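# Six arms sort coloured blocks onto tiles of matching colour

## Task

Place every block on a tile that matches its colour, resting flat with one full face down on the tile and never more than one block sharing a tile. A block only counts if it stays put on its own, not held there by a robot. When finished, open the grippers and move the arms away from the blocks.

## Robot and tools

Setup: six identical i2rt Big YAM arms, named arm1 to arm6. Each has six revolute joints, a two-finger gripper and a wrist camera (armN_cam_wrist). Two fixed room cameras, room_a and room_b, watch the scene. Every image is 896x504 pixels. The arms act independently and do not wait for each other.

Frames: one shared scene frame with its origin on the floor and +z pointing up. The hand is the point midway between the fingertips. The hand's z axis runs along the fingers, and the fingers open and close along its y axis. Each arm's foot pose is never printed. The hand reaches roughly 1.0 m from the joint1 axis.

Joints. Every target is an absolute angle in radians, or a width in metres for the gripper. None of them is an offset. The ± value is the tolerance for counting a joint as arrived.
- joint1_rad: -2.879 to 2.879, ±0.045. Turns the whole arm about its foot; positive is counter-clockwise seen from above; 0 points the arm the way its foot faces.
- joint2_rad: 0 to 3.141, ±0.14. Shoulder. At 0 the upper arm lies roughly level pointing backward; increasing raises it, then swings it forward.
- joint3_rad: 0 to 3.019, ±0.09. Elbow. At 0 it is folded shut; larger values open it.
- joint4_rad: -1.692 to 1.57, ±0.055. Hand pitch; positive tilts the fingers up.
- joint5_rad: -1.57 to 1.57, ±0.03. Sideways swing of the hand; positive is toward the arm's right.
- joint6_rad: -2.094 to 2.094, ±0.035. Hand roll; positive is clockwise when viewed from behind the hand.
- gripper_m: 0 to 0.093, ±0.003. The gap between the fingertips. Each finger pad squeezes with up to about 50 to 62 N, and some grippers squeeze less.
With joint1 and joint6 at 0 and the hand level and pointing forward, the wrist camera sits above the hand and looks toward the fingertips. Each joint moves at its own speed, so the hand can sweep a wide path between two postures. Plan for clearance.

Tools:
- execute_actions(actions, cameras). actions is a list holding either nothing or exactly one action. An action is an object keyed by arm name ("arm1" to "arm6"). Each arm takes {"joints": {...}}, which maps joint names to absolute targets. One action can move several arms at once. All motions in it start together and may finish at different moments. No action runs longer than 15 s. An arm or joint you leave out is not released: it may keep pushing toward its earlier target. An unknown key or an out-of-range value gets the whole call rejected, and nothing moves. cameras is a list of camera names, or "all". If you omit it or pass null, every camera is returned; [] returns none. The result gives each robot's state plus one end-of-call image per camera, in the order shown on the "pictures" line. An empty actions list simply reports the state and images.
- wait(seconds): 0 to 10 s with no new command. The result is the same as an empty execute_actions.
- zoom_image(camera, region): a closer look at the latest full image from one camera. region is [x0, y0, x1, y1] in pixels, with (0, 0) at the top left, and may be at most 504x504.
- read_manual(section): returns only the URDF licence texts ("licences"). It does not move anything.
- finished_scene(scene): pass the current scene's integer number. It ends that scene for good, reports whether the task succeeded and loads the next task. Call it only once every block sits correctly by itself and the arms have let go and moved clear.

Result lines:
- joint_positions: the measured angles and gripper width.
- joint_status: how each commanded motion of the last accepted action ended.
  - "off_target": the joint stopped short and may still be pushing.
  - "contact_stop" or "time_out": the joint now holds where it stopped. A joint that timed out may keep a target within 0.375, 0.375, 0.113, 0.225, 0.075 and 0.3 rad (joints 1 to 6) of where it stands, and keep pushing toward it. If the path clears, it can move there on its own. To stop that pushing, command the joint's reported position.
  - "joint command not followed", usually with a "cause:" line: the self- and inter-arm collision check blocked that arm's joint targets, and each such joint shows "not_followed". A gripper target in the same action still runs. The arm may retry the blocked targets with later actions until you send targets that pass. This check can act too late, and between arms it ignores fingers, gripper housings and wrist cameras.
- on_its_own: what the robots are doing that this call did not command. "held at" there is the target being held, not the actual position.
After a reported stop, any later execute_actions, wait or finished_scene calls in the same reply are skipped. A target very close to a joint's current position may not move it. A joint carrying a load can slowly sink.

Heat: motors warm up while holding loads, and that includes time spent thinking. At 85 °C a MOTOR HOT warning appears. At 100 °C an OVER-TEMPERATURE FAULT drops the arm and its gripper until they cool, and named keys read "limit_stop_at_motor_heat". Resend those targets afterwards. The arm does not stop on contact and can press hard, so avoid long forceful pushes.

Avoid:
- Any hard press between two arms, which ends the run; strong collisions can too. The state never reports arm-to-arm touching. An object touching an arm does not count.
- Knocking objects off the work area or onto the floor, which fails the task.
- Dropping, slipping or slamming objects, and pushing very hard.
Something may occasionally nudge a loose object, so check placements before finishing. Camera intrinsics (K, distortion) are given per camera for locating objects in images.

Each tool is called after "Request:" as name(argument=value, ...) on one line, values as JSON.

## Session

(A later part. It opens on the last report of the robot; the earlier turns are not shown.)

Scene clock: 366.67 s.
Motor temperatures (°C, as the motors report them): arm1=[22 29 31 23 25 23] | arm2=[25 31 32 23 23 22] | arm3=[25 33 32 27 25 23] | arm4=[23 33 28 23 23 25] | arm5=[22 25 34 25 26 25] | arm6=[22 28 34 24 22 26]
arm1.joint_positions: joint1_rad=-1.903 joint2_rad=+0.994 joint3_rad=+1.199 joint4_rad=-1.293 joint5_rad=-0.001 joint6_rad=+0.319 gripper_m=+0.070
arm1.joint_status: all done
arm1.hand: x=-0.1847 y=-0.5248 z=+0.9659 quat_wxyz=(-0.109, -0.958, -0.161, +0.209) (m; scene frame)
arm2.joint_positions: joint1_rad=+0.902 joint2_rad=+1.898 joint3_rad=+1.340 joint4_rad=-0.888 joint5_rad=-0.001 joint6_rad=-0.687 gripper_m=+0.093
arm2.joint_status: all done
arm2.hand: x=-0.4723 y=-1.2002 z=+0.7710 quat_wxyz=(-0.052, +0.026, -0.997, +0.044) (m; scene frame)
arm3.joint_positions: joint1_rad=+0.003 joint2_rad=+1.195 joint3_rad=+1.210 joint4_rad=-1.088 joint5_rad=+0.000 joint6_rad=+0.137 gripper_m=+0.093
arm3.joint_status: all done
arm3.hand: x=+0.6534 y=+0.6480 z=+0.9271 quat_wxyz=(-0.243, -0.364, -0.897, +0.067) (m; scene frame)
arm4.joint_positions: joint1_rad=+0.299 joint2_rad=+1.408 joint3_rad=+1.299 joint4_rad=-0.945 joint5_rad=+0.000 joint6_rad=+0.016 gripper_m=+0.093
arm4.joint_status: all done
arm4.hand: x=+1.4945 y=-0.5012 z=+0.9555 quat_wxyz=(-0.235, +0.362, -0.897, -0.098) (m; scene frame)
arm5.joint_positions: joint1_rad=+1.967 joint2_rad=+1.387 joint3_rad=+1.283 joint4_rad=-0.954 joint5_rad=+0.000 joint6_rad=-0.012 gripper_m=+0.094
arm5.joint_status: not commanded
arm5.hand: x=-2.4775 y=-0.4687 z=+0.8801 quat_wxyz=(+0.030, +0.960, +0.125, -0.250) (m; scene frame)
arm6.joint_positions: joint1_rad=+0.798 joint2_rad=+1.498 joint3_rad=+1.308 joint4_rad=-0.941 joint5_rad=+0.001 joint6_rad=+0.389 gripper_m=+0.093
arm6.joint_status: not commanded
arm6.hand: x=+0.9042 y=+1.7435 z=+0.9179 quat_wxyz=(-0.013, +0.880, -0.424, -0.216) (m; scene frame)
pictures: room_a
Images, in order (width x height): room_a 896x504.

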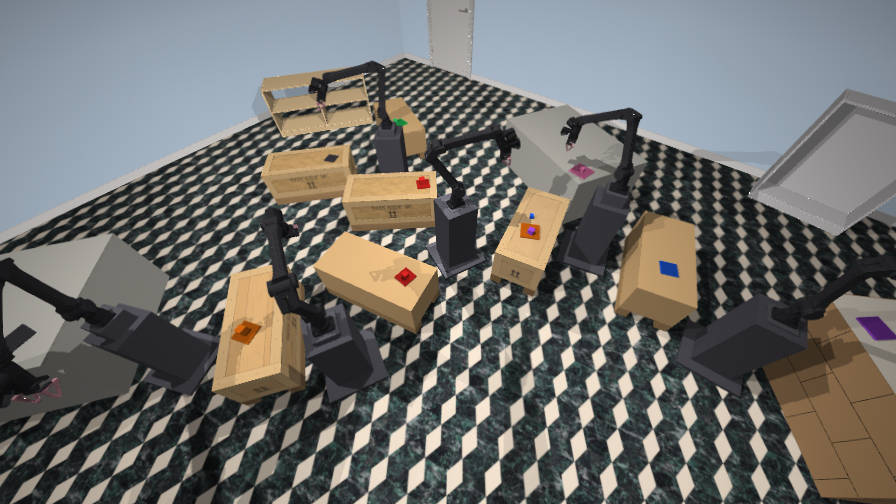

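Request:
execute_actions(actions=[{"arm1":{"joints":{"joint1_rad":-0.3}},"arm2":{"joints":{"joint1_rad":2.16,"joint2_rad":2.24,"joint3_rad":1.44,"joint4_rad":-0.74}},"arm4":{"joints":{"joint1_rad":-1.54}}}], cameras=["arm2_cam_wrist","arm4_cam_wrist"])

Scene clock: 375.17 s.
Motor temperatures (°C, as the motors report them): arm1=[22 27 31 23 25 23] | arm2=[25 31 33 23 23 22] | arm3=[25 32 32 27 25 23] | arm4=[23 32 29 23 23 25] | arm5=[22 25 34 25 26 25] | arm6=[22 28 35 24 22 26]
arm1.joint_positions: joint1_rad=-0.302 joint2_rad=+0.994 joint3_rad=+1.199 joint4_rad=-1.293 joint5_rad=-0.001 joint6_rad=+0.320 gripper_m=+0.070
arm1.joint_status: all done
arm1.hand: x=+0.3288 y=-0.5868 z=+0.9668 quat_wxyz=(-0.229, -0.553, -0.799, +0.064) (m; scene frame)
arm2.joint_positions: joint1_rad=+2.168 joint2_rad=+2.249 joint3_rad=+1.438 joint4_rad=-0.744 joint5_rad=-0.002 joint6_rad=-0.688 gripper_m=+0.093
arm2.joint_status: all done
arm2.hand: x=-0.4566 y=-0.5272 z=+0.6013 quat_wxyz=(-0.006, +0.613, -0.790, +0.006) (m; scene frame)
arm3.joint_positions: joint1_rad=+0.003 joint2_rad=+1.195 joint3_rad=+1.210 joint4_rad=-1.088 joint5_rad=+0.000 joint6_rad=+0.137 gripper_m=+0.093
arm3.joint_status: not commanded
arm3.hand: x=+0.6534 y=+0.6480 z=+0.9271 quat_wxyz=(-0.243, -0.364, -0.897, +0.067) (m; scene frame)
arm4.joint_positions: joint1_rad=-1.542 joint2_rad=+1.408 joint3_rad=+1.299 joint4_rad=-0.945 joint5_rad=+0.000 joint6_rad=+0.014 gripper_m=+0.093
arm4.joint_status: all done
arm4.hand: x=+1.3773 y=-1.3346 z=+0.9577 quat_wxyz=(-0.222, -0.494, -0.831, +0.129) (m; scene frame)
arm5.joint_positions: joint1_rad=+1.967 joint2_rad=+1.387 joint3_rad=+1.283 joint4_rad=-0.954 joint5_rad=+0.000 joint6_rad=-0.012 gripper_m=+0.094
arm5.joint_status: not commanded
arm5.hand: x=-2.4775 y=-0.4687 z=+0.8801 quat_wxyz=(+0.030, +0.960, +0.125, -0.250) (m; scene frame)
arm6.joint_positions: joint1_rad=+0.798 joint2_rad=+1.498 joint3_rad=+1.308 joint4_rad=-0.941 joint5_rad=+0.001 joint6_rad=+0.389 gripper_m=+0.093
arm6.joint_status: not commanded
arm6.hand: x=+0.9042 y=+1.7435 z=+0.9179 quat_wxyz=(-0.013, +0.880, -0.424, -0.216) (m; scene frame)
pictures: arm2_cam_wrist, arm4_cam_wrist
Images, in order (width x height): arm2_cam_wrist 896x504, arm4_cam_wrist 896x504.

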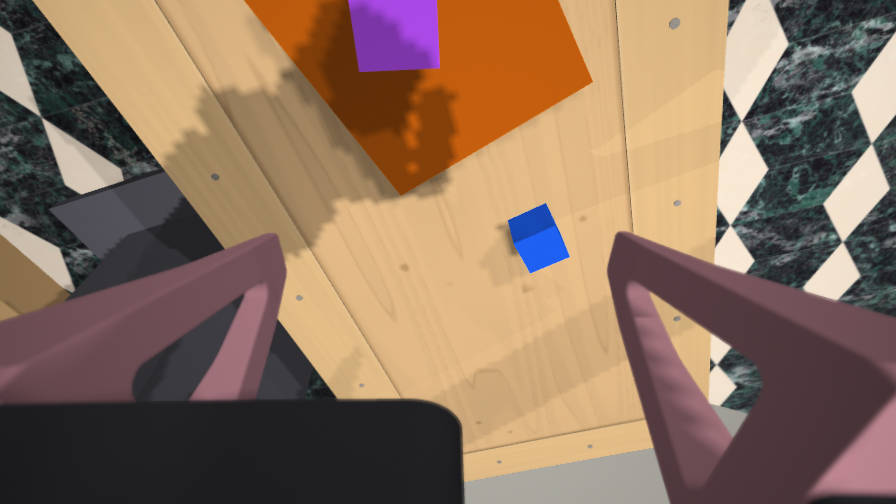

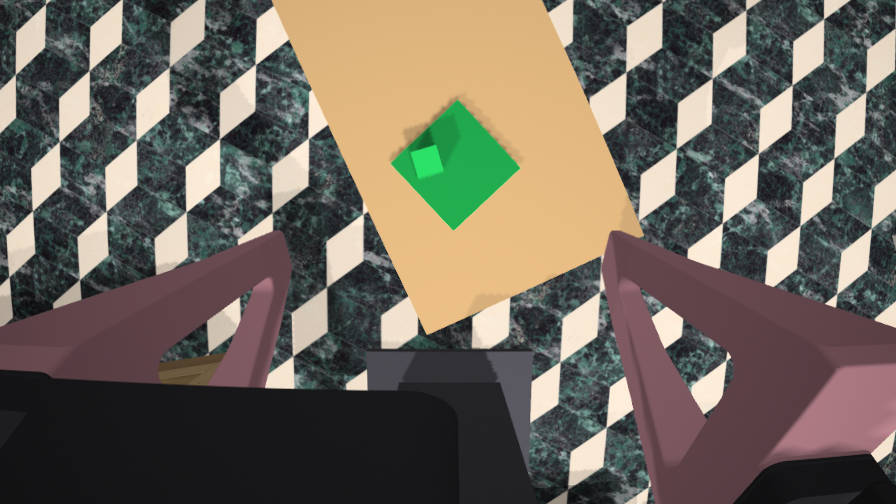

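Request:
zoom_image(camera="arm4_cam_wrist", region=[370, 80, 540, 250])

Region (370, 80, 540, 250) of arm4_cam_wrist's 896x504 image, scaled by 2.965, with more detail than that image has.

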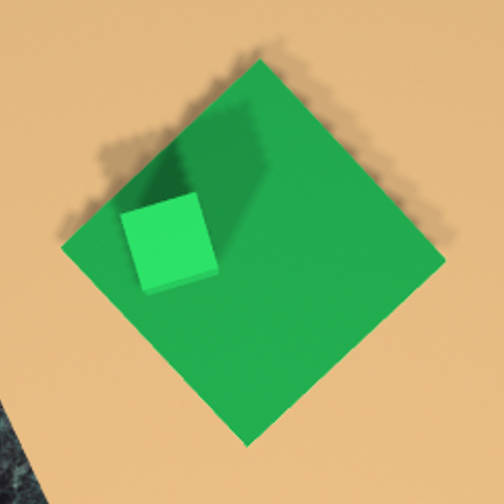

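Request:
execute_actions(actions=[{"arm2":{"joints":{"joint1_rad":2.235,"joint2_rad":2.50,"joint3_rad":1.563,"joint4_rad":-0.60,"joint6_rad":-0.64}}}], cameras=["arm2_cam_wrist"])

Scene clock: 386.30 s.
Motor temperatures (°C, as the motors report them): arm1=[22 27 32 23 25 23] | arm2=[25 31 32 23 23 22] | arm3=[25 32 32 27 25 23] | arm4=[23 32 29 23 23 25] | arm5=[22 25 35 25 26 25] | arm6=[22 27 35 24 22 26]
arm1.joint_positions: joint1_rad=-0.302 joint2_rad=+0.994 joint3_rad=+1.199 joint4_rad=-1.293 joint5_rad=-0.001 joint6_rad=+0.320 gripper_m=+0.070
arm1.joint_status: not commanded
arm1.hand: x=+0.3288 y=-0.5868 z=+0.9668 quat_wxyz=(-0.229, -0.553, -0.799, +0.064) (m; scene frame)
arm2.joint_positions: joint1_rad=+2.242 joint2_rad=+2.512 joint3_rad=+1.549 joint4_rad=-0.607 joint5_rad=-0.001 joint6_rad=-0.654 gripper_m=+0.093
arm2.joint_status: all done
arm2.hand: x=-0.4770 y=-0.4906 z=+0.4797 quat_wxyz=(+0.002, +0.629, -0.778, +0.007) (m; scene frame)
arm3.joint_positions: joint1_rad=+0.003 joint2_rad=+1.195 joint3_rad=+1.210 joint4_rad=-1.088 joint5_rad=+0.000 joint6_rad=+0.137 gripper_m=+0.093
arm3.joint_status: not commanded
arm3.hand: x=+0.6534 y=+0.6480 z=+0.9271 quat_wxyz=(-0.243, -0.364, -0.897, +0.067) (m; scene frame)
arm4.joint_positions: joint1_rad=-1.542 joint2_rad=+1.408 joint3_rad=+1.299 joint4_rad=-0.945 joint5_rad=+0.000 joint6_rad=+0.014 gripper_m=+0.093
arm4.joint_status: not commanded
arm4.hand: x=+1.3773 y=-1.3346 z=+0.9577 quat_wxyz=(-0.222, -0.494, -0.831, +0.129) (m; scene frame)
arm5.joint_positions: joint1_rad=+1.967 joint2_rad=+1.387 joint3_rad=+1.283 joint4_rad=-0.954 joint5_rad=+0.000 joint6_rad=-0.012 gripper_m=+0.094
arm5.joint_status: not commanded
arm5.hand: x=-2.4775 y=-0.4687 z=+0.8801 quat_wxyz=(+0.030, +0.960, +0.125, -0.250) (m; scene frame)
arm6.joint_positions: joint1_rad=+0.798 joint2_rad=+1.498 joint3_rad=+1.308 joint4_rad=-0.941 joint5_rad=+0.001 joint6_rad=+0.389 gripper_m=+0.093
arm6.joint_status: not commanded
arm6.hand: x=+0.9042 y=+1.7435 z=+0.9179 quat_wxyz=(-0.013, +0.880, -0.424, -0.216) (m; scene frame)
pictures: arm2_cam_wrist
Images, in order (width x height): arm2_cam_wrist 896x504.

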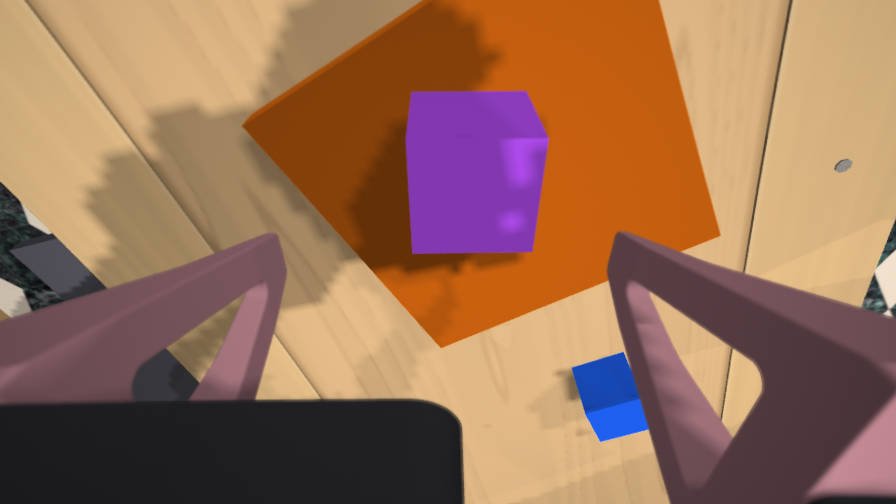

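Request:
execute_actions(actions=[{"arm2":{"joints":{"joint1_rad":2.222,"joint2_rad":2.627,"joint3_rad":1.638,"joint4_rad":-0.553}}}], cameras=["arm2_cam_wrist"])

Scene clock: 393.07 s.
Motor temperatures (°C, as the motors report them): arm1=[22 26 32 23 25 23] | arm2=[25 32 31 23 23 22] | arm3=[25 31 32 27 25 23] | arm4=[23 32 30 23 23 25] | arm5=[22 25 35 25 26 25] | arm6=[22 27 35 24 22 26]
arm1.joint_positions: joint1_rad=-0.302 joint2_rad=+0.994 joint3_rad=+1.199 joint4_rad=-1.293 joint5_rad=-0.001 joint6_rad=+0.320 gripper_m=+0.070
arm1.joint_status: not commanded
arm1.hand: x=+0.3288 y=-0.5868 z=+0.9668 quat_wxyz=(-0.229, -0.553, -0.799, +0.064) (m; scene frame)
arm2.joint_positions: joint1_rad=+2.229 joint2_rad=+2.620 joint3_rad=+1.623 joint4_rad=-0.561 joint5_rad=-0.001 joint6_rad=-0.653 gripper_m=+0.093
arm2.joint_status: all done
arm2.hand: x=-0.4656 y=-0.4915 z=+0.4343 quat_wxyz=(-0.005, +0.623, -0.782, +0.007) (m; scene frame)
arm3.joint_positions: joint1_rad=+0.003 joint2_rad=+1.195 joint3_rad=+1.210 joint4_rad=-1.088 joint5_rad=+0.000 joint6_rad=+0.137 gripper_m=+0.093
arm3.joint_status: not commanded
arm3.hand: x=+0.6534 y=+0.6480 z=+0.9271 quat_wxyz=(-0.243, -0.364, -0.897, +0.067) (m; scene frame)
arm4.joint_positions: joint1_rad=-1.542 joint2_rad=+1.408 joint3_rad=+1.299 joint4_rad=-0.945 joint5_rad=+0.000 joint6_rad=+0.014 gripper_m=+0.093
arm4.joint_status: not commanded
arm4.hand: x=+1.3773 y=-1.3346 z=+0.9577 quat_wxyz=(-0.222, -0.494, -0.831, +0.129) (m; scene frame)
arm5.joint_positions: joint1_rad=+1.967 joint2_rad=+1.387 joint3_rad=+1.283 joint4_rad=-0.954 joint5_rad=+0.000 joint6_rad=-0.012 gripper_m=+0.094
arm5.joint_status: not commanded
arm5.hand: x=-2.4775 y=-0.4687 z=+0.8801 quat_wxyz=(+0.030, +0.960, +0.125, -0.250) (m; scene frame)
arm6.joint_positions: joint1_rad=+0.798 joint2_rad=+1.498 joint3_rad=+1.308 joint4_rad=-0.941 joint5_rad=+0.001 joint6_rad=+0.389 gripper_m=+0.093
arm6.joint_status: not commanded
arm6.hand: x=+0.9042 y=+1.7435 z=+0.9179 quat_wxyz=(-0.013, +0.880, -0.424, -0.216) (m; scene frame)
pictures: arm2_cam_wrist
Images, in order (width x height): arm2_cam_wrist 896x504.

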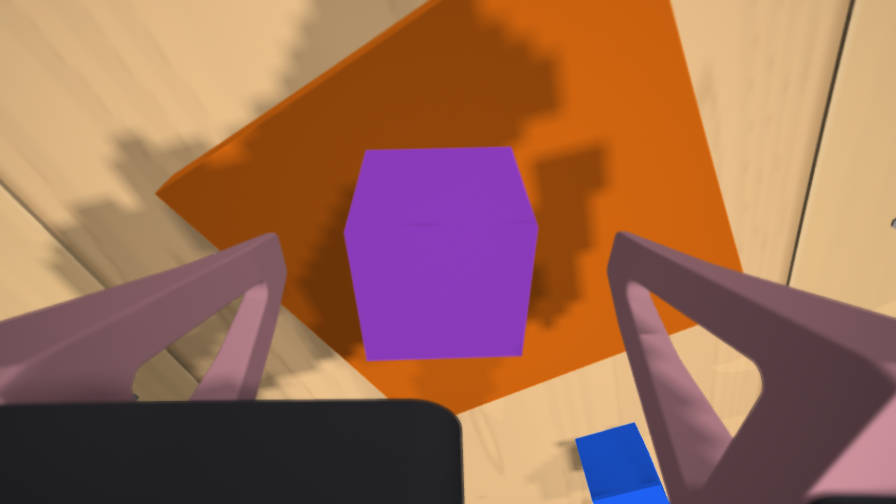

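Request:
execute_actions(actions=[{"arm2":{"joints":{"gripper_m":0.03}}}], cameras=[])

Request:
execute_actions(actions=[{"arm2":{"joints":{"joint2_rad":2.3,"joint4_rad":-0.85}}}], cameras=[])

Request:
execute_actions(actions=[{"arm2":{"joints":{"joint1_rad":-2.228,"joint2_rad":2.0,"joint3_rad":1.65,"joint4_rad":-1.2,"joint6_rad":-0.37}}}], cameras=["arm2_cam_wrist","room_a"])

Scene clock: 403.97 s.
Motor temperatures (°C, as the motors report them): arm1=[22 26 32 23 25 23] | arm2=[25 32 31 23 23 22] | arm3=[25 31 32 27 25 23] | arm4=[23 32 30 23 23 25] | arm5=[22 25 35 25 26 25] | arm6=[22 27 35 24 22 26]
arm1.joint_positions: joint1_rad=-0.302 joint2_rad=+0.994 joint3_rad=+1.199 joint4_rad=-1.293 joint5_rad=-0.001 joint6_rad=+0.320 gripper_m=+0.070
arm1.joint_status: not commanded
arm1.hand: x=+0.3288 y=-0.5868 z=+0.9668 quat_wxyz=(-0.229, -0.553, -0.799, +0.064) (m; scene frame)
arm2.joint_positions: joint1_rad=+2.229 joint2_rad=+2.620 joint3_rad=+1.623 joint4_rad=-0.561 joint5_rad=+0.000 joint6_rad=-0.653 gripper_m=+0.042
arm2.joint_status: gripper_m off_target (ended at +0.042, target +0.030)
arm2.hand: x=-0.4656 y=-0.4915 z=+0.4343 quat_wxyz=(-0.005, +0.623, -0.782, +0.007) (m; scene frame)
arm3.joint_positions: joint1_rad=+0.003 joint2_rad=+1.195 joint3_rad=+1.210 joint4_rad=-1.088 joint5_rad=+0.000 joint6_rad=+0.137 gripper_m=+0.093
arm3.joint_status: not commanded
arm3.hand: x=+0.6534 y=+0.6480 z=+0.9271 quat_wxyz=(-0.243, -0.364, -0.897, +0.067) (m; scene frame)
arm4.joint_positions: joint1_rad=-1.542 joint2_rad=+1.408 joint3_rad=+1.299 joint4_rad=-0.945 joint5_rad=+0.000 joint6_rad=+0.014 gripper_m=+0.093
arm4.joint_status: not commanded
arm4.hand: x=+1.3773 y=-1.3346 z=+0.9577 quat_wxyz=(-0.222, -0.494, -0.831, +0.129) (m; scene frame)
arm5.joint_positions: joint1_rad=+1.967 joint2_rad=+1.387 joint3_rad=+1.283 joint4_rad=-0.954 joint5_rad=+0.000 joint6_rad=-0.012 gripper_m=+0.094
arm5.joint_status: not commanded
arm5.hand: x=-2.4775 y=-0.4687 z=+0.8801 quat_wxyz=(+0.030, +0.960, +0.125, -0.250) (m; scene frame)
arm6.joint_positions: joint1_rad=+0.798 joint2_rad=+1.498 joint3_rad=+1.308 joint4_rad=-0.941 joint5_rad=+0.001 joint6_rad=+0.389 gripper_m=+0.093
arm6.joint_status: not commanded
arm6.hand: x=+0.9042 y=+1.7435 z=+0.9179 quat_wxyz=(-0.013, +0.880, -0.424, -0.216) (m; scene frame)
pictures: none
No camera images: the call's "cameras" was empty. Leave "cameras" out to get every camera's image.

Scene clock: 405.37 s.
Motor temperatures (°C, as the motors report them): arm1=[22 26 32 23 25 23] | arm2=[25 32 31 23 23 22] | arm3=[25 31 32 27 25 23] | arm4=[23 32 30 23 23 25] | arm5=[22 25 35 25 26 25] | arm6=[22 27 35 24 22 26]
arm1.joint_positions: joint1_rad=-0.302 joint2_rad=+0.994 joint3_rad=+1.199 joint4_rad=-1.293 joint5_rad=-0.001 joint6_rad=+0.320 gripper_m=+0.070
arm1.joint_status: not commanded
arm1.hand: x=+0.3288 y=-0.5868 z=+0.9668 quat_wxyz=(-0.229, -0.553, -0.799, +0.064) (m; scene frame)
arm2.joint_positions: joint1_rad=+2.229 joint2_rad=+2.291 joint3_rad=+1.634 joint4_rad=-0.838 joint5_rad=+0.000 joint6_rad=-0.653 gripper_m=+0.042
arm2.joint_status: all done
arm2.hand: x=-0.4290 y=-0.4576 z=+0.6323 quat_wxyz=(-0.036, +0.623, -0.781, +0.006) (m; scene frame)
arm3.joint_positions: joint1_rad=+0.003 joint2_rad=+1.195 joint3_rad=+1.210 joint4_rad=-1.088 joint5_rad=+0.000 joint6_rad=+0.137 gripper_m=+0.093
arm3.joint_status: not commanded
arm3.hand: x=+0.6534 y=+0.6480 z=+0.9271 quat_wxyz=(-0.243, -0.364, -0.897, +0.067) (m; scene frame)
arm4.joint_positions: joint1_rad=-1.542 joint2_rad=+1.408 joint3_rad=+1.299 joint4_rad=-0.945 joint5_rad=+0.000 joint6_rad=+0.014 gripper_m=+0.093
arm4.joint_status: not commanded
arm4.hand: x=+1.3773 y=-1.3346 z=+0.9577 quat_wxyz=(-0.222, -0.494, -0.831, +0.129) (m; scene frame)
arm5.joint_positions: joint1_rad=+1.967 joint2_rad=+1.387 joint3_rad=+1.283 joint4_rad=-0.954 joint5_rad=+0.000 joint6_rad=-0.012 gripper_m=+0.094
arm5.joint_status: not commanded
arm5.hand: x=-2.4775 y=-0.4687 z=+0.8801 quat_wxyz=(+0.030, +0.960, +0.125, -0.250) (m; scene frame)
arm6.joint_positions: joint1_rad=+0.798 joint2_rad=+1.498 joint3_rad=+1.308 joint4_rad=-0.941 joint5_rad=+0.001 joint6_rad=+0.389 gripper_m=+0.093
arm6.joint_status: not commanded
arm6.hand: x=+0.9042 y=+1.7435 z=+0.9179 quat_wxyz=(-0.013, +0.880, -0.424, -0.216) (m; scene frame)
pictures: none
No camera images: the call's "cameras" was empty. Leave "cameras" out to get every camera's image.

Scene clock: 408.77 s.
Motor temperatures (°C, as the motors report them): arm1=[22 26 32 23 25 23] | arm2=[25 32 31 23 23 22] | arm3=[25 31 32 27 25 23] | arm4=[23 32 30 23 23 25] | arm5=[22 25 35 25 26 25] | arm6=[22 27 35 24 22 26]
arm1.joint_positions: joint1_rad=-0.302 joint2_rad=+0.994 joint3_rad=+1.199 joint4_rad=-1.293 joint5_rad=-0.001 joint6_rad=+0.320 gripper_m=+0.070
arm1.joint_status: not commanded
arm1.hand: x=+0.3288 y=-0.5868 z=+0.9668 quat_wxyz=(-0.229, -0.553, -0.799, +0.064) (m; scene frame)
arm2.joint_positions: joint1_rad=-2.236 joint2_rad=+2.002 joint3_rad=+1.654 joint4_rad=-1.187 joint5_rad=+0.002 joint6_rad=-0.381 gripper_m=+0.042
arm2.joint_status: all done
arm2.hand: x=-1.4174 y=-0.5060 z=+0.8052 quat_wxyz=(+0.003, -0.992, +0.125, +0.011) (m; scene frame)
arm3.joint_positions: joint1_rad=+0.003 joint2_rad=+1.195 joint3_rad=+1.210 joint4_rad=-1.088 joint5_rad=+0.000 joint6_rad=+0.137 gripper_m=+0.093
arm3.joint_status: not commanded
arm3.hand: x=+0.6534 y=+0.6480 z=+0.9271 quat_wxyz=(-0.243, -0.364, -0.897, +0.067) (m; scene frame)
arm4.joint_positions: joint1_rad=-1.542 joint2_rad=+1.408 joint3_rad=+1.299 joint4_rad=-0.945 joint5_rad=+0.000 joint6_rad=+0.014 gripper_m=+0.093
arm4.joint_status: not commanded
arm4.hand: x=+1.3773 y=-1.3346 z=+0.9577 quat_wxyz=(-0.222, -0.494, -0.831, +0.129) (m; scene frame)
arm5.joint_positions: joint1_rad=+1.967 joint2_rad=+1.387 joint3_rad=+1.283 joint4_rad=-0.954 joint5_rad=+0.000 joint6_rad=-0.012 gripper_m=+0.094
arm5.joint_status: not commanded
arm5.hand: x=-2.4775 y=-0.4687 z=+0.8801 quat_wxyz=(+0.030, +0.960, +0.125, -0.250) (m; scene frame)
arm6.joint_positions: joint1_rad=+0.798 joint2_rad=+1.498 joint3_rad=+1.308 joint4_rad=-0.941 joint5_rad=+0.001 joint6_rad=+0.389 gripper_m=+0.093
arm6.joint_status: not commanded
arm6.hand: x=+0.9042 y=+1.7435 z=+0.9179 quat_wxyz=(-0.013, +0.880, -0.424, -0.216) (m; scene frame)
pictures: arm2_cam_wrist, room_a
Images, in order (width x height): arm2_cam_wrist 896x504, room_a 896x504.

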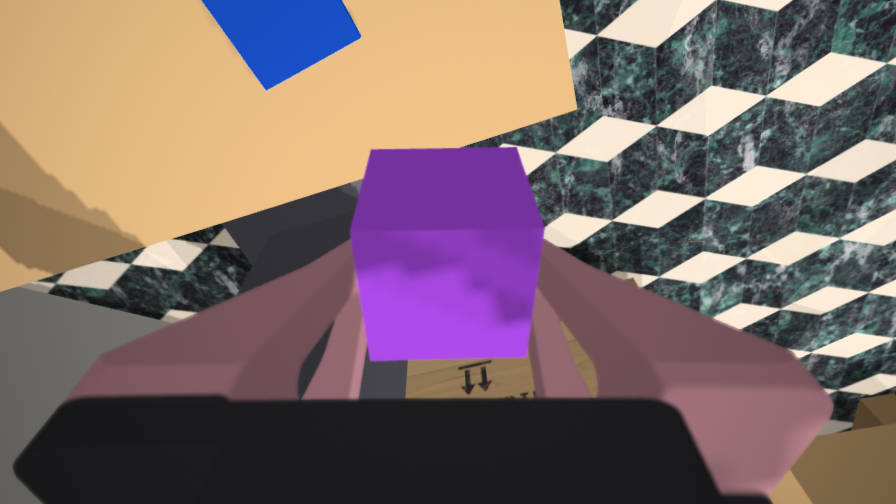

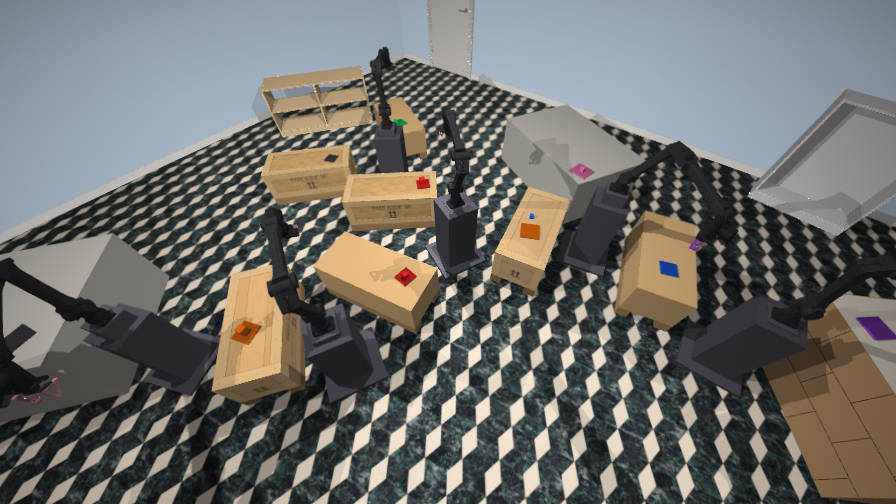

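Request:
execute_actions(actions=[{"arm2":{"joints":{"joint2_rad":2.693,"joint3_rad":1.875,"joint4_rad":-0.717}},"arm5":{"joints":{"joint1_rad":-0.2}}}], cameras=["arm2_cam_wrist"])

Scene clock: 415.57 s.
Motor temperatures (°C, as the motors report them): arm1=[22 26 32 23 25 23] | arm2=[25 32 31 23 23 22] | arm3=[25 31 32 27 25 23] | arm4=[23 32 30 23 23 25] | arm5=[22 25 35 25 26 25] | arm6=[22 27 35 24 22 26]
arm1.joint_positions: joint1_rad=-0.302 joint2_rad=+0.994 joint3_rad=+1.199 joint4_rad=-1.293 joint5_rad=-0.001 joint6_rad=+0.320 gripper_m=+0.070
arm1.joint_status: not commanded
arm1.hand: x=+0.3288 y=-0.5868 z=+0.9668 quat_wxyz=(-0.229, -0.553, -0.799, +0.064) (m; scene frame)
arm2.joint_positions: joint1_rad=-2.235 joint2_rad=+2.708 joint3_rad=+1.854 joint4_rad=-0.730 joint5_rad=+0.002 joint6_rad=-0.381 gripper_m=+0.041
arm2.joint_status: all done
arm2.hand: x=-1.4409 y=-0.4925 z=+0.4289 quat_wxyz=(-0.009, -0.992, +0.124, -0.010) (m; scene frame)
arm3.joint_positions: joint1_rad=+0.003 joint2_rad=+1.195 joint3_rad=+1.210 joint4_rad=-1.088 joint5_rad=+0.000 joint6_rad=+0.137 gripper_m=+0.093
arm3.joint_status: not commanded
arm3.hand: x=+0.6534 y=+0.6480 z=+0.9271 quat_wxyz=(-0.243, -0.364, -0.897, +0.067) (m; scene frame)
arm4.joint_positions: joint1_rad=-1.542 joint2_rad=+1.408 joint3_rad=+1.299 joint4_rad=-0.945 joint5_rad=+0.000 joint6_rad=+0.014 gripper_m=+0.093
arm4.joint_status: not commanded
arm4.hand: x=+1.3773 y=-1.3346 z=+0.9577 quat_wxyz=(-0.222, -0.494, -0.831, +0.129) (m; scene frame)
arm5.joint_positions: joint1_rad=-0.207 joint2_rad=+1.395 joint3_rad=+1.283 joint4_rad=-0.954 joint5_rad=+0.000 joint6_rad=-0.010 gripper_m=+0.094
arm5.joint_status: all done
arm5.hand: x=-1.7909 y=+0.1460 z=+0.8795 quat_wxyz=(-0.208, +0.557, -0.792, -0.141) (m; scene frame)
arm6.joint_positions: joint1_rad=+0.798 joint2_rad=+1.498 joint3_rad=+1.308 joint4_rad=-0.941 joint5_rad=+0.001 joint6_rad=+0.389 gripper_m=+0.093
arm6.joint_status: not commanded
arm6.hand: x=+0.9042 y=+1.7435 z=+0.9179 quat_wxyz=(-0.013, +0.880, -0.424, -0.216) (m; scene frame)
pictures: arm2_cam_wrist
Images, in order (width x height): arm2_cam_wrist 896x504.

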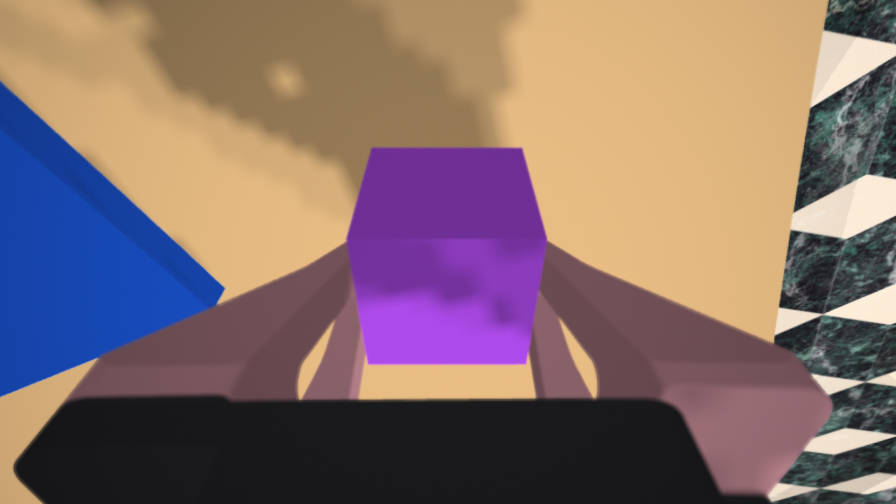

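Request:
execute_actions(actions=[{"arm2":{"joints":{"gripper_m":0.08}}}], cameras=[])

Request:
execute_actions(actions=[{"arm2":{"joints":{"joint2_rad":2.45,"joint4_rad":-0.95}}}], cameras=["arm2_cam_wrist"])

Request:
execute_actions(actions=[{"arm2":{"joints":{"joint1_rad":1.91,"joint2_rad":2.0,"joint3_rad":1.4,"joint4_rad":-0.97,"joint6_rad":0.16,"gripper_m":0.093}},"arm5":{"joints":{"joint1_rad":-0.9}}}], cameras=["arm5_cam_wrist"])

Request:
execute_actions(actions=[{"arm2":{"joints":{"joint2_rad":2.403,"joint3_rad":1.403,"joint4_rad":-0.54}},"arm5":{"joints":{"joint1_rad":-1.68}}}], cameras=["arm2_cam_wrist","arm5_cam_wrist"])

Scene clock: 429.13 s.
Motor temperatures (°C, as the motors report them): arm1=[22 25 32 23 25 23] | arm2=[25 33 31 23 23 22] | arm3=[25 31 32 27 25 23] | arm4=[23 32 30 23 23 25] | arm5=[22 25 35 25 26 25] | arm6=[22 27 35 24 22 26]
arm1.joint_positions: joint1_rad=-0.302 joint2_rad=+0.994 joint3_rad=+1.199 joint4_rad=-1.293 joint5_rad=-0.001 joint6_rad=+0.320 gripper_m=+0.070
arm1.joint_status: not commanded
arm1.hand: x=+0.3288 y=-0.5868 z=+0.9668 quat_wxyz=(-0.229, -0.553, -0.799, +0.064) (m; scene frame)
arm2.joint_positions: joint1_rad=-2.235 joint2_rad=+2.708 joint3_rad=+1.854 joint4_rad=-0.730 joint5_rad=+0.002 joint6_rad=-0.381 gripper_m=+0.080
arm2.joint_status: all done
arm2.hand: x=-1.4409 y=-0.4925 z=+0.4289 quat_wxyz=(-0.009, -0.992, +0.124, -0.010) (m; scene frame)
arm3.joint_positions: joint1_rad=+0.003 joint2_rad=+1.195 joint3_rad=+1.210 joint4_rad=-1.088 joint5_rad=+0.000 joint6_rad=+0.137 gripper_m=+0.093
arm3.joint_status: not commanded
arm3.hand: x=+0.6534 y=+0.6480 z=+0.9271 quat_wxyz=(-0.243, -0.364, -0.897, +0.067) (m; scene frame)
arm4.joint_positions: joint1_rad=-1.542 joint2_rad=+1.408 joint3_rad=+1.299 joint4_rad=-0.945 joint5_rad=+0.000 joint6_rad=+0.014 gripper_m=+0.093
arm4.joint_status: not commanded
arm4.hand: x=+1.3773 y=-1.3346 z=+0.9577 quat_wxyz=(-0.222, -0.494, -0.831, +0.129) (m; scene frame)
arm5.joint_positions: joint1_rad=-0.207 joint2_rad=+1.395 joint3_rad=+1.283 joint4_rad=-0.954 joint5_rad=+0.000 joint6_rad=-0.010 gripper_m=+0.094
arm5.joint_status: not commanded
arm5.hand: x=-1.7909 y=+0.1460 z=+0.8795 quat_wxyz=(-0.208, +0.557, -0.792, -0.141) (m; scene frame)
arm6.joint_positions: joint1_rad=+0.798 joint2_rad=+1.498 joint3_rad=+1.308 joint4_rad=-0.941 joint5_rad=+0.001 joint6_rad=+0.389 gripper_m=+0.093
arm6.joint_status: not commanded
arm6.hand: x=+0.9042 y=+1.7435 z=+0.9179 quat_wxyz=(-0.013, +0.880, -0.424, -0.216) (m; scene frame)
pictures: none
No camera images: the call's "cameras" was empty. Leave "cameras" out to get every camera's image.

Scene clock: 430.50 s.
Motor temperatures (°C, as the motors report them): arm1=[22 25 33 23 25 23] | arm2=[25 33 31 23 23 22] | arm3=[25 31 32 27 25 23] | arm4=[23 32 30 23 23 25] | arm5=[22 25 35 25 26 25] | arm6=[22 27 35 24 22 26]
arm1.joint_positions: joint1_rad=-0.302 joint2_rad=+0.994 joint3_rad=+1.199 joint4_rad=-1.293 joint5_rad=-0.001 joint6_rad=+0.320 gripper_m=+0.070
arm1.joint_status: not commanded
arm1.hand: x=+0.3288 y=-0.5868 z=+0.9668 quat_wxyz=(-0.229, -0.553, -0.799, +0.064) (m; scene frame)
arm2.joint_positions: joint1_rad=-2.235 joint2_rad=+2.433 joint3_rad=+1.868 joint4_rad=-0.937 joint5_rad=+0.002 joint6_rad=-0.381 gripper_m=+0.080
arm2.joint_status: all done
arm2.hand: x=-1.4835 y=-0.4598 z=+0.6096 quat_wxyz=(+0.011, -0.992, +0.124, +0.026) (m; scene frame)
arm3.joint_positions: joint1_rad=+0.003 joint2_rad=+1.195 joint3_rad=+1.210 joint4_rad=-1.088 joint5_rad=+0.000 joint6_rad=+0.137 gripper_m=+0.093
arm3.joint_status: not commanded
arm3.hand: x=+0.6534 y=+0.6480 z=+0.9271 quat_wxyz=(-0.243, -0.364, -0.897, +0.067) (m; scene frame)
arm4.joint_positions: joint1_rad=-1.542 joint2_rad=+1.408 joint3_rad=+1.299 joint4_rad=-0.945 joint5_rad=+0.000 joint6_rad=+0.014 gripper_m=+0.093
arm4.joint_status: not commanded
arm4.hand: x=+1.3773 y=-1.3346 z=+0.9577 quat_wxyz=(-0.222, -0.494, -0.831, +0.129) (m; scene frame)
arm5.joint_positions: joint1_rad=-0.207 joint2_rad=+1.395 joint3_rad=+1.283 joint4_rad=-0.954 joint5_rad=+0.000 joint6_rad=-0.010 gripper_m=+0.094
arm5.joint_status: not commanded
arm5.hand: x=-1.7909 y=+0.1460 z=+0.8795 quat_wxyz=(-0.208, +0.557, -0.792, -0.141) (m; scene frame)
arm6.joint_positions: joint1_rad=+0.798 joint2_rad=+1.498 joint3_rad=+1.308 joint4_rad=-0.941 joint5_rad=+0.001 joint6_rad=+0.389 gripper_m=+0.093
arm6.joint_status: not commanded
arm6.hand: x=+0.9042 y=+1.7435 z=+0.9179 quat_wxyz=(-0.013, +0.880, -0.424, -0.216) (m; scene frame)
pictures: arm2_cam_wrist
Images, in order (width x height): arm2_cam_wrist 896x504.

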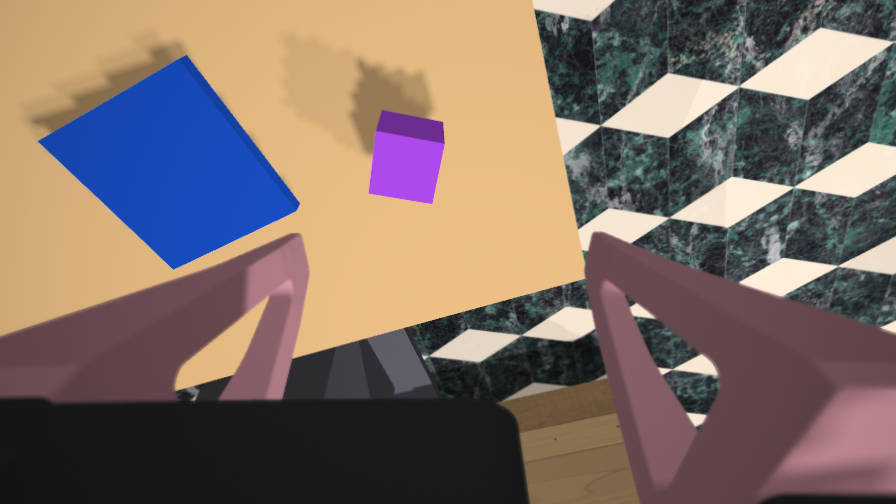

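Scene clock: 433.67 s.
Motor temperatures (°C, as the motors report them): arm1=[22 25 33 23 25 23] | arm2=[25 33 31 23 23 22] | arm3=[25 31 32 27 25 23] | arm4=[23 32 30 23 23 25] | arm5=[22 25 35 25 26 25] | arm6=[22 27 35 24 22 26]
arm1.joint_positions: joint1_rad=-0.302 joint2_rad=+0.994 joint3_rad=+1.199 joint4_rad=-1.293 joint5_rad=-0.001 joint6_rad=+0.320 gripper_m=+0.070
arm1.joint_status: not commanded
arm1.hand: x=+0.3288 y=-0.5868 z=+0.9668 quat_wxyz=(-0.229, -0.553, -0.799, +0.064) (m; scene frame)
arm2.joint_positions: joint1_rad=+1.919 joint2_rad=+1.989 joint3_rad=+1.405 joint4_rad=-0.957 joint5_rad=-0.001 joint6_rad=+0.147 gripper_m=+0.093
arm2.joint_status: all done
arm2.hand: x=-0.4021 y=-0.6570 z=+0.7357 quat_wxyz=(-0.016, +0.118, -0.993, +0.002) (m; scene frame)
arm3.joint_positions: joint1_rad=+0.003 joint2_rad=+1.195 joint3_rad=+1.210 joint4_rad=-1.088 joint5_rad=+0.000 joint6_rad=+0.137 gripper_m=+0.093
arm3.joint_status: not commanded
arm3.hand: x=+0.6534 y=+0.6480 z=+0.9271 quat_wxyz=(-0.243, -0.364, -0.897, +0.067) (m; scene frame)
arm4.joint_positions: joint1_rad=-1.542 joint2_rad=+1.408 joint3_rad=+1.299 joint4_rad=-0.945 joint5_rad=+0.000 joint6_rad=+0.014 gripper_m=+0.093
arm4.joint_status: not commanded
arm4.hand: x=+1.3773 y=-1.3346 z=+0.9577 quat_wxyz=(-0.222, -0.494, -0.831, +0.129) (m; scene frame)
arm5.joint_positions: joint1_rad=-0.907 joint2_rad=+1.395 joint3_rad=+1.283 joint4_rad=-0.954 joint5_rad=+0.001 joint6_rad=-0.010 gripper_m=+0.094
arm5.joint_status: all done
arm5.hand: x=-1.5191 y=-0.0864 z=+0.8803 quat_wxyz=(-0.244, +0.251, -0.935, -0.062) (m; scene frame)
arm6.joint_positions: joint1_rad=+0.798 joint2_rad=+1.498 joint3_rad=+1.308 joint4_rad=-0.941 joint5_rad=+0.001 joint6_rad=+0.389 gripper_m=+0.093
arm6.joint_status: not commanded
arm6.hand: x=+0.9042 y=+1.7435 z=+0.9179 quat_wxyz=(-0.013, +0.880, -0.424, -0.216) (m; scene frame)
pictures: arm5_cam_wrist
Images, in order (width x height): arm5_cam_wrist 896x504.

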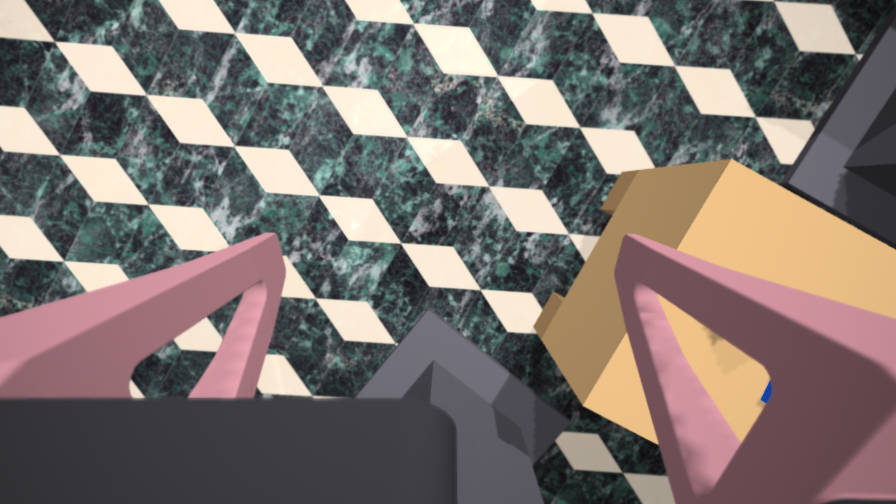

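Scene clock: 435.03 s.
Motor temperatures (°C, as the motors report them): arm1=[22 25 33 23 25 23] | arm2=[25 33 31 23 23 22] | arm3=[25 31 32 27 25 23] | arm4=[23 32 30 23 23 25] | arm5=[22 25 35 25 26 25] | arm6=[22 27 35 24 22 26]
arm1.joint_positions: joint1_rad=-0.302 joint2_rad=+0.994 joint3_rad=+1.199 joint4_rad=-1.293 joint5_rad=-0.001 joint6_rad=+0.320 gripper_m=+0.070
arm1.joint_status: not commanded
arm1.hand: x=+0.3288 y=-0.5868 z=+0.9668 quat_wxyz=(-0.229, -0.553, -0.799, +0.064) (m; scene frame)
arm2.joint_positions: joint1_rad=+1.919 joint2_rad=+2.414 joint3_rad=+1.384 joint4_rad=-0.554 joint5_rad=-0.001 joint6_rad=+0.147 gripper_m=+0.093
arm2.joint_status: all done
arm2.hand: x=-0.4195 y=-0.6676 z=+0.5015 quat_wxyz=(+0.004, +0.118, -0.993, +0.008) (m; scene frame)
arm3.joint_positions: joint1_rad=+0.003 joint2_rad=+1.195 joint3_rad=+1.210 joint4_rad=-1.088 joint5_rad=+0.000 joint6_rad=+0.137 gripper_m=+0.093
arm3.joint_status: not commanded
arm3.hand: x=+0.6534 y=+0.6480 z=+0.9271 quat_wxyz=(-0.243, -0.364, -0.897, +0.067) (m; scene frame)
arm4.joint_positions: joint1_rad=-1.542 joint2_rad=+1.408 joint3_rad=+1.299 joint4_rad=-0.945 joint5_rad=+0.000 joint6_rad=+0.014 gripper_m=+0.093
arm4.joint_status: not commanded
arm4.hand: x=+1.3773 y=-1.3346 z=+0.9577 quat_wxyz=(-0.222, -0.494, -0.831, +0.129) (m; scene frame)
arm5.joint_positions: joint1_rad=-1.686 joint2_rad=+1.395 joint3_rad=+1.283 joint4_rad=-0.954 joint5_rad=+0.001 joint6_rad=-0.009 gripper_m=+0.094
arm5.joint_status: all done
arm5.hand: x=-1.4703 y=-0.4791 z=+0.8802 quat_wxyz=(-0.249, -0.124, -0.960, +0.034) (m; scene frame)
arm6.joint_positions: joint1_rad=+0.798 joint2_rad=+1.498 joint3_rad=+1.308 joint4_rad=-0.941 joint5_rad=+0.001 joint6_rad=+0.389 gripper_m=+0.093
arm6.joint_status: not commanded
arm6.hand: x=+0.9042 y=+1.7435 z=+0.9179 quat_wxyz=(-0.013, +0.880, -0.424, -0.216) (m; scene frame)
pictures: arm2_cam_wrist, arm5_cam_wrist
Images, in order (width x height): arm2_cam_wrist 896x504, arm5_cam_wrist 896x504.

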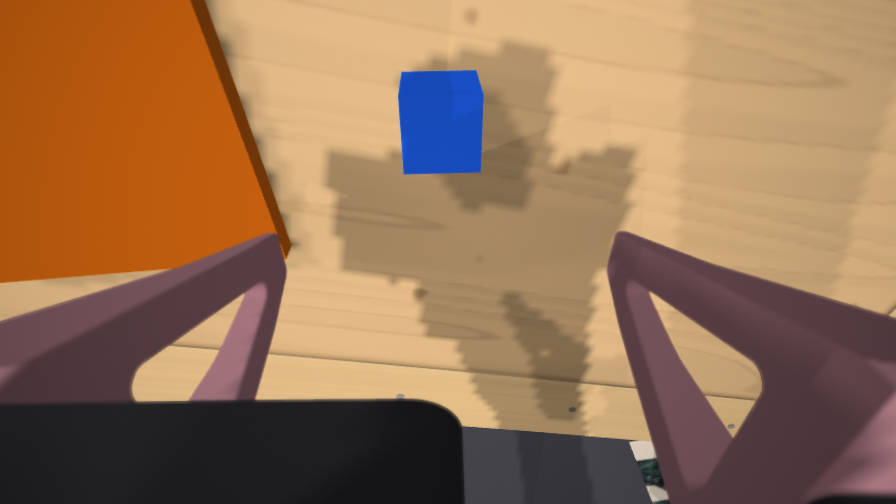

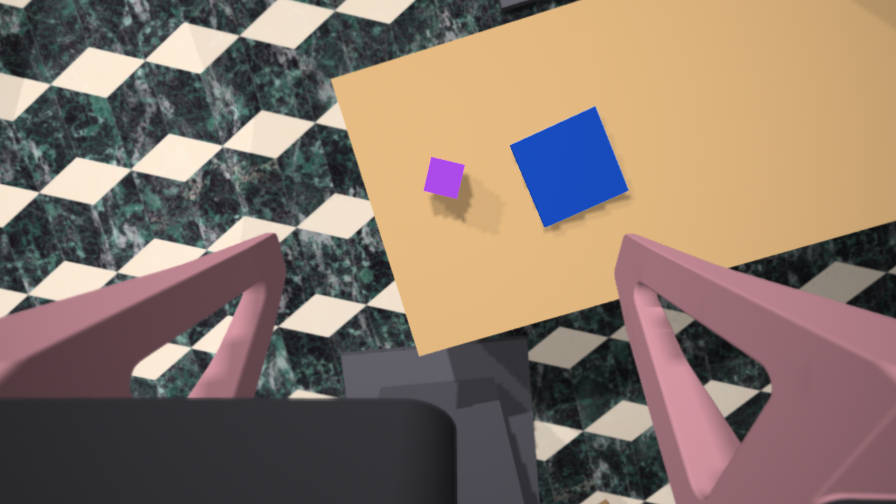

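Request:
execute_actions(actions=[{"arm2":{"joints":{"joint2_rad":2.62,"joint3_rad":1.513,"joint4_rad":-0.43}},"arm5":{"joints":{"joint2_rad":2.205,"joint3_rad":1.385,"joint4_rad":-0.715,"joint6_rad":0.22}}}], cameras=["arm2_cam_wrist","arm5_cam_wrist"])

Scene clock: 444.17 s.
Motor temperatures (°C, as the motors report them): arm1=[22 25 33 23 25 23] | arm2=[25 33 31 23 23 22] | arm3=[25 31 32 27 25 23] | arm4=[23 32 30 23 23 25] | arm5=[22 25 35 25 26 25] | arm6=[22 27 35 24 22 26]
arm1.joint_positions: joint1_rad=-0.302 joint2_rad=+0.994 joint3_rad=+1.199 joint4_rad=-1.293 joint5_rad=-0.001 joint6_rad=+0.320 gripper_m=+0.070
arm1.joint_status: not commanded
arm1.hand: x=+0.3288 y=-0.5868 z=+0.9668 quat_wxyz=(-0.229, -0.553, -0.799, +0.064) (m; scene frame)
arm2.joint_positions: joint1_rad=+1.919 joint2_rad=+2.627 joint3_rad=+1.503 joint4_rad=-0.436 joint5_rad=-0.001 joint6_rad=+0.147 gripper_m=+0.093
arm2.joint_status: all done
arm2.hand: x=-0.4103 y=-0.6653 z=+0.4109 quat_wxyz=(-0.007, +0.118, -0.993, +0.005) (m; scene frame)
arm3.joint_positions: joint1_rad=+0.003 joint2_rad=+1.195 joint3_rad=+1.210 joint4_rad=-1.088 joint5_rad=+0.000 joint6_rad=+0.137 gripper_m=+0.093
arm3.joint_status: not commanded
arm3.hand: x=+0.6534 y=+0.6480 z=+0.9271 quat_wxyz=(-0.243, -0.364, -0.897, +0.067) (m; scene frame)
arm4.joint_positions: joint1_rad=-1.542 joint2_rad=+1.408 joint3_rad=+1.299 joint4_rad=-0.945 joint5_rad=+0.000 joint6_rad=+0.014 gripper_m=+0.093
arm4.joint_status: not commanded
arm4.hand: x=+1.3773 y=-1.3346 z=+0.9577 quat_wxyz=(-0.222, -0.494, -0.831, +0.129) (m; scene frame)
arm5.joint_positions: joint1_rad=-1.686 joint2_rad=+2.223 joint3_rad=+1.369 joint4_rad=-0.720 joint5_rad=+0.001 joint6_rad=+0.208 gripper_m=+0.094
arm5.joint_status: all done
arm5.hand: x=-1.4351 y=-0.4878 z=+0.4796 quat_wxyz=(+0.000, -0.234, -0.972, -0.001) (m; scene frame)
arm6.joint_positions: joint1_rad=+0.798 joint2_rad=+1.498 joint3_rad=+1.308 joint4_rad=-0.941 joint5_rad=+0.001 joint6_rad=+0.389 gripper_m=+0.093
arm6.joint_status: not commanded
arm6.hand: x=+0.9042 y=+1.7435 z=+0.9179 quat_wxyz=(-0.013, +0.880, -0.424, -0.216) (m; scene frame)
pictures: arm2_cam_wrist, arm5_cam_wrist
Images, in order (width x height): arm2_cam_wrist 896x504, arm5_cam_wrist 896x504.

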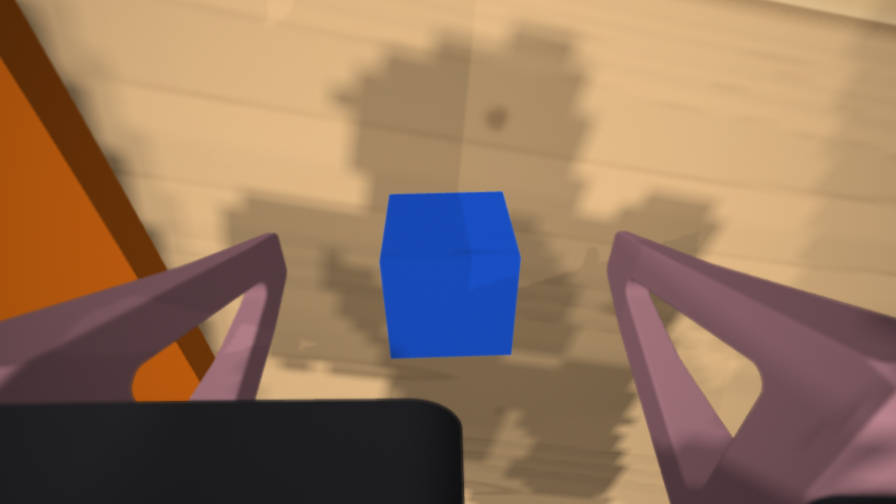

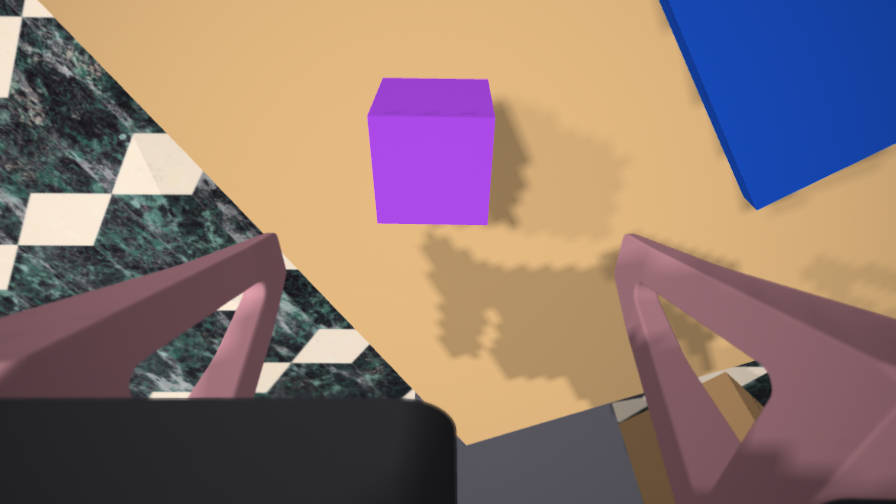

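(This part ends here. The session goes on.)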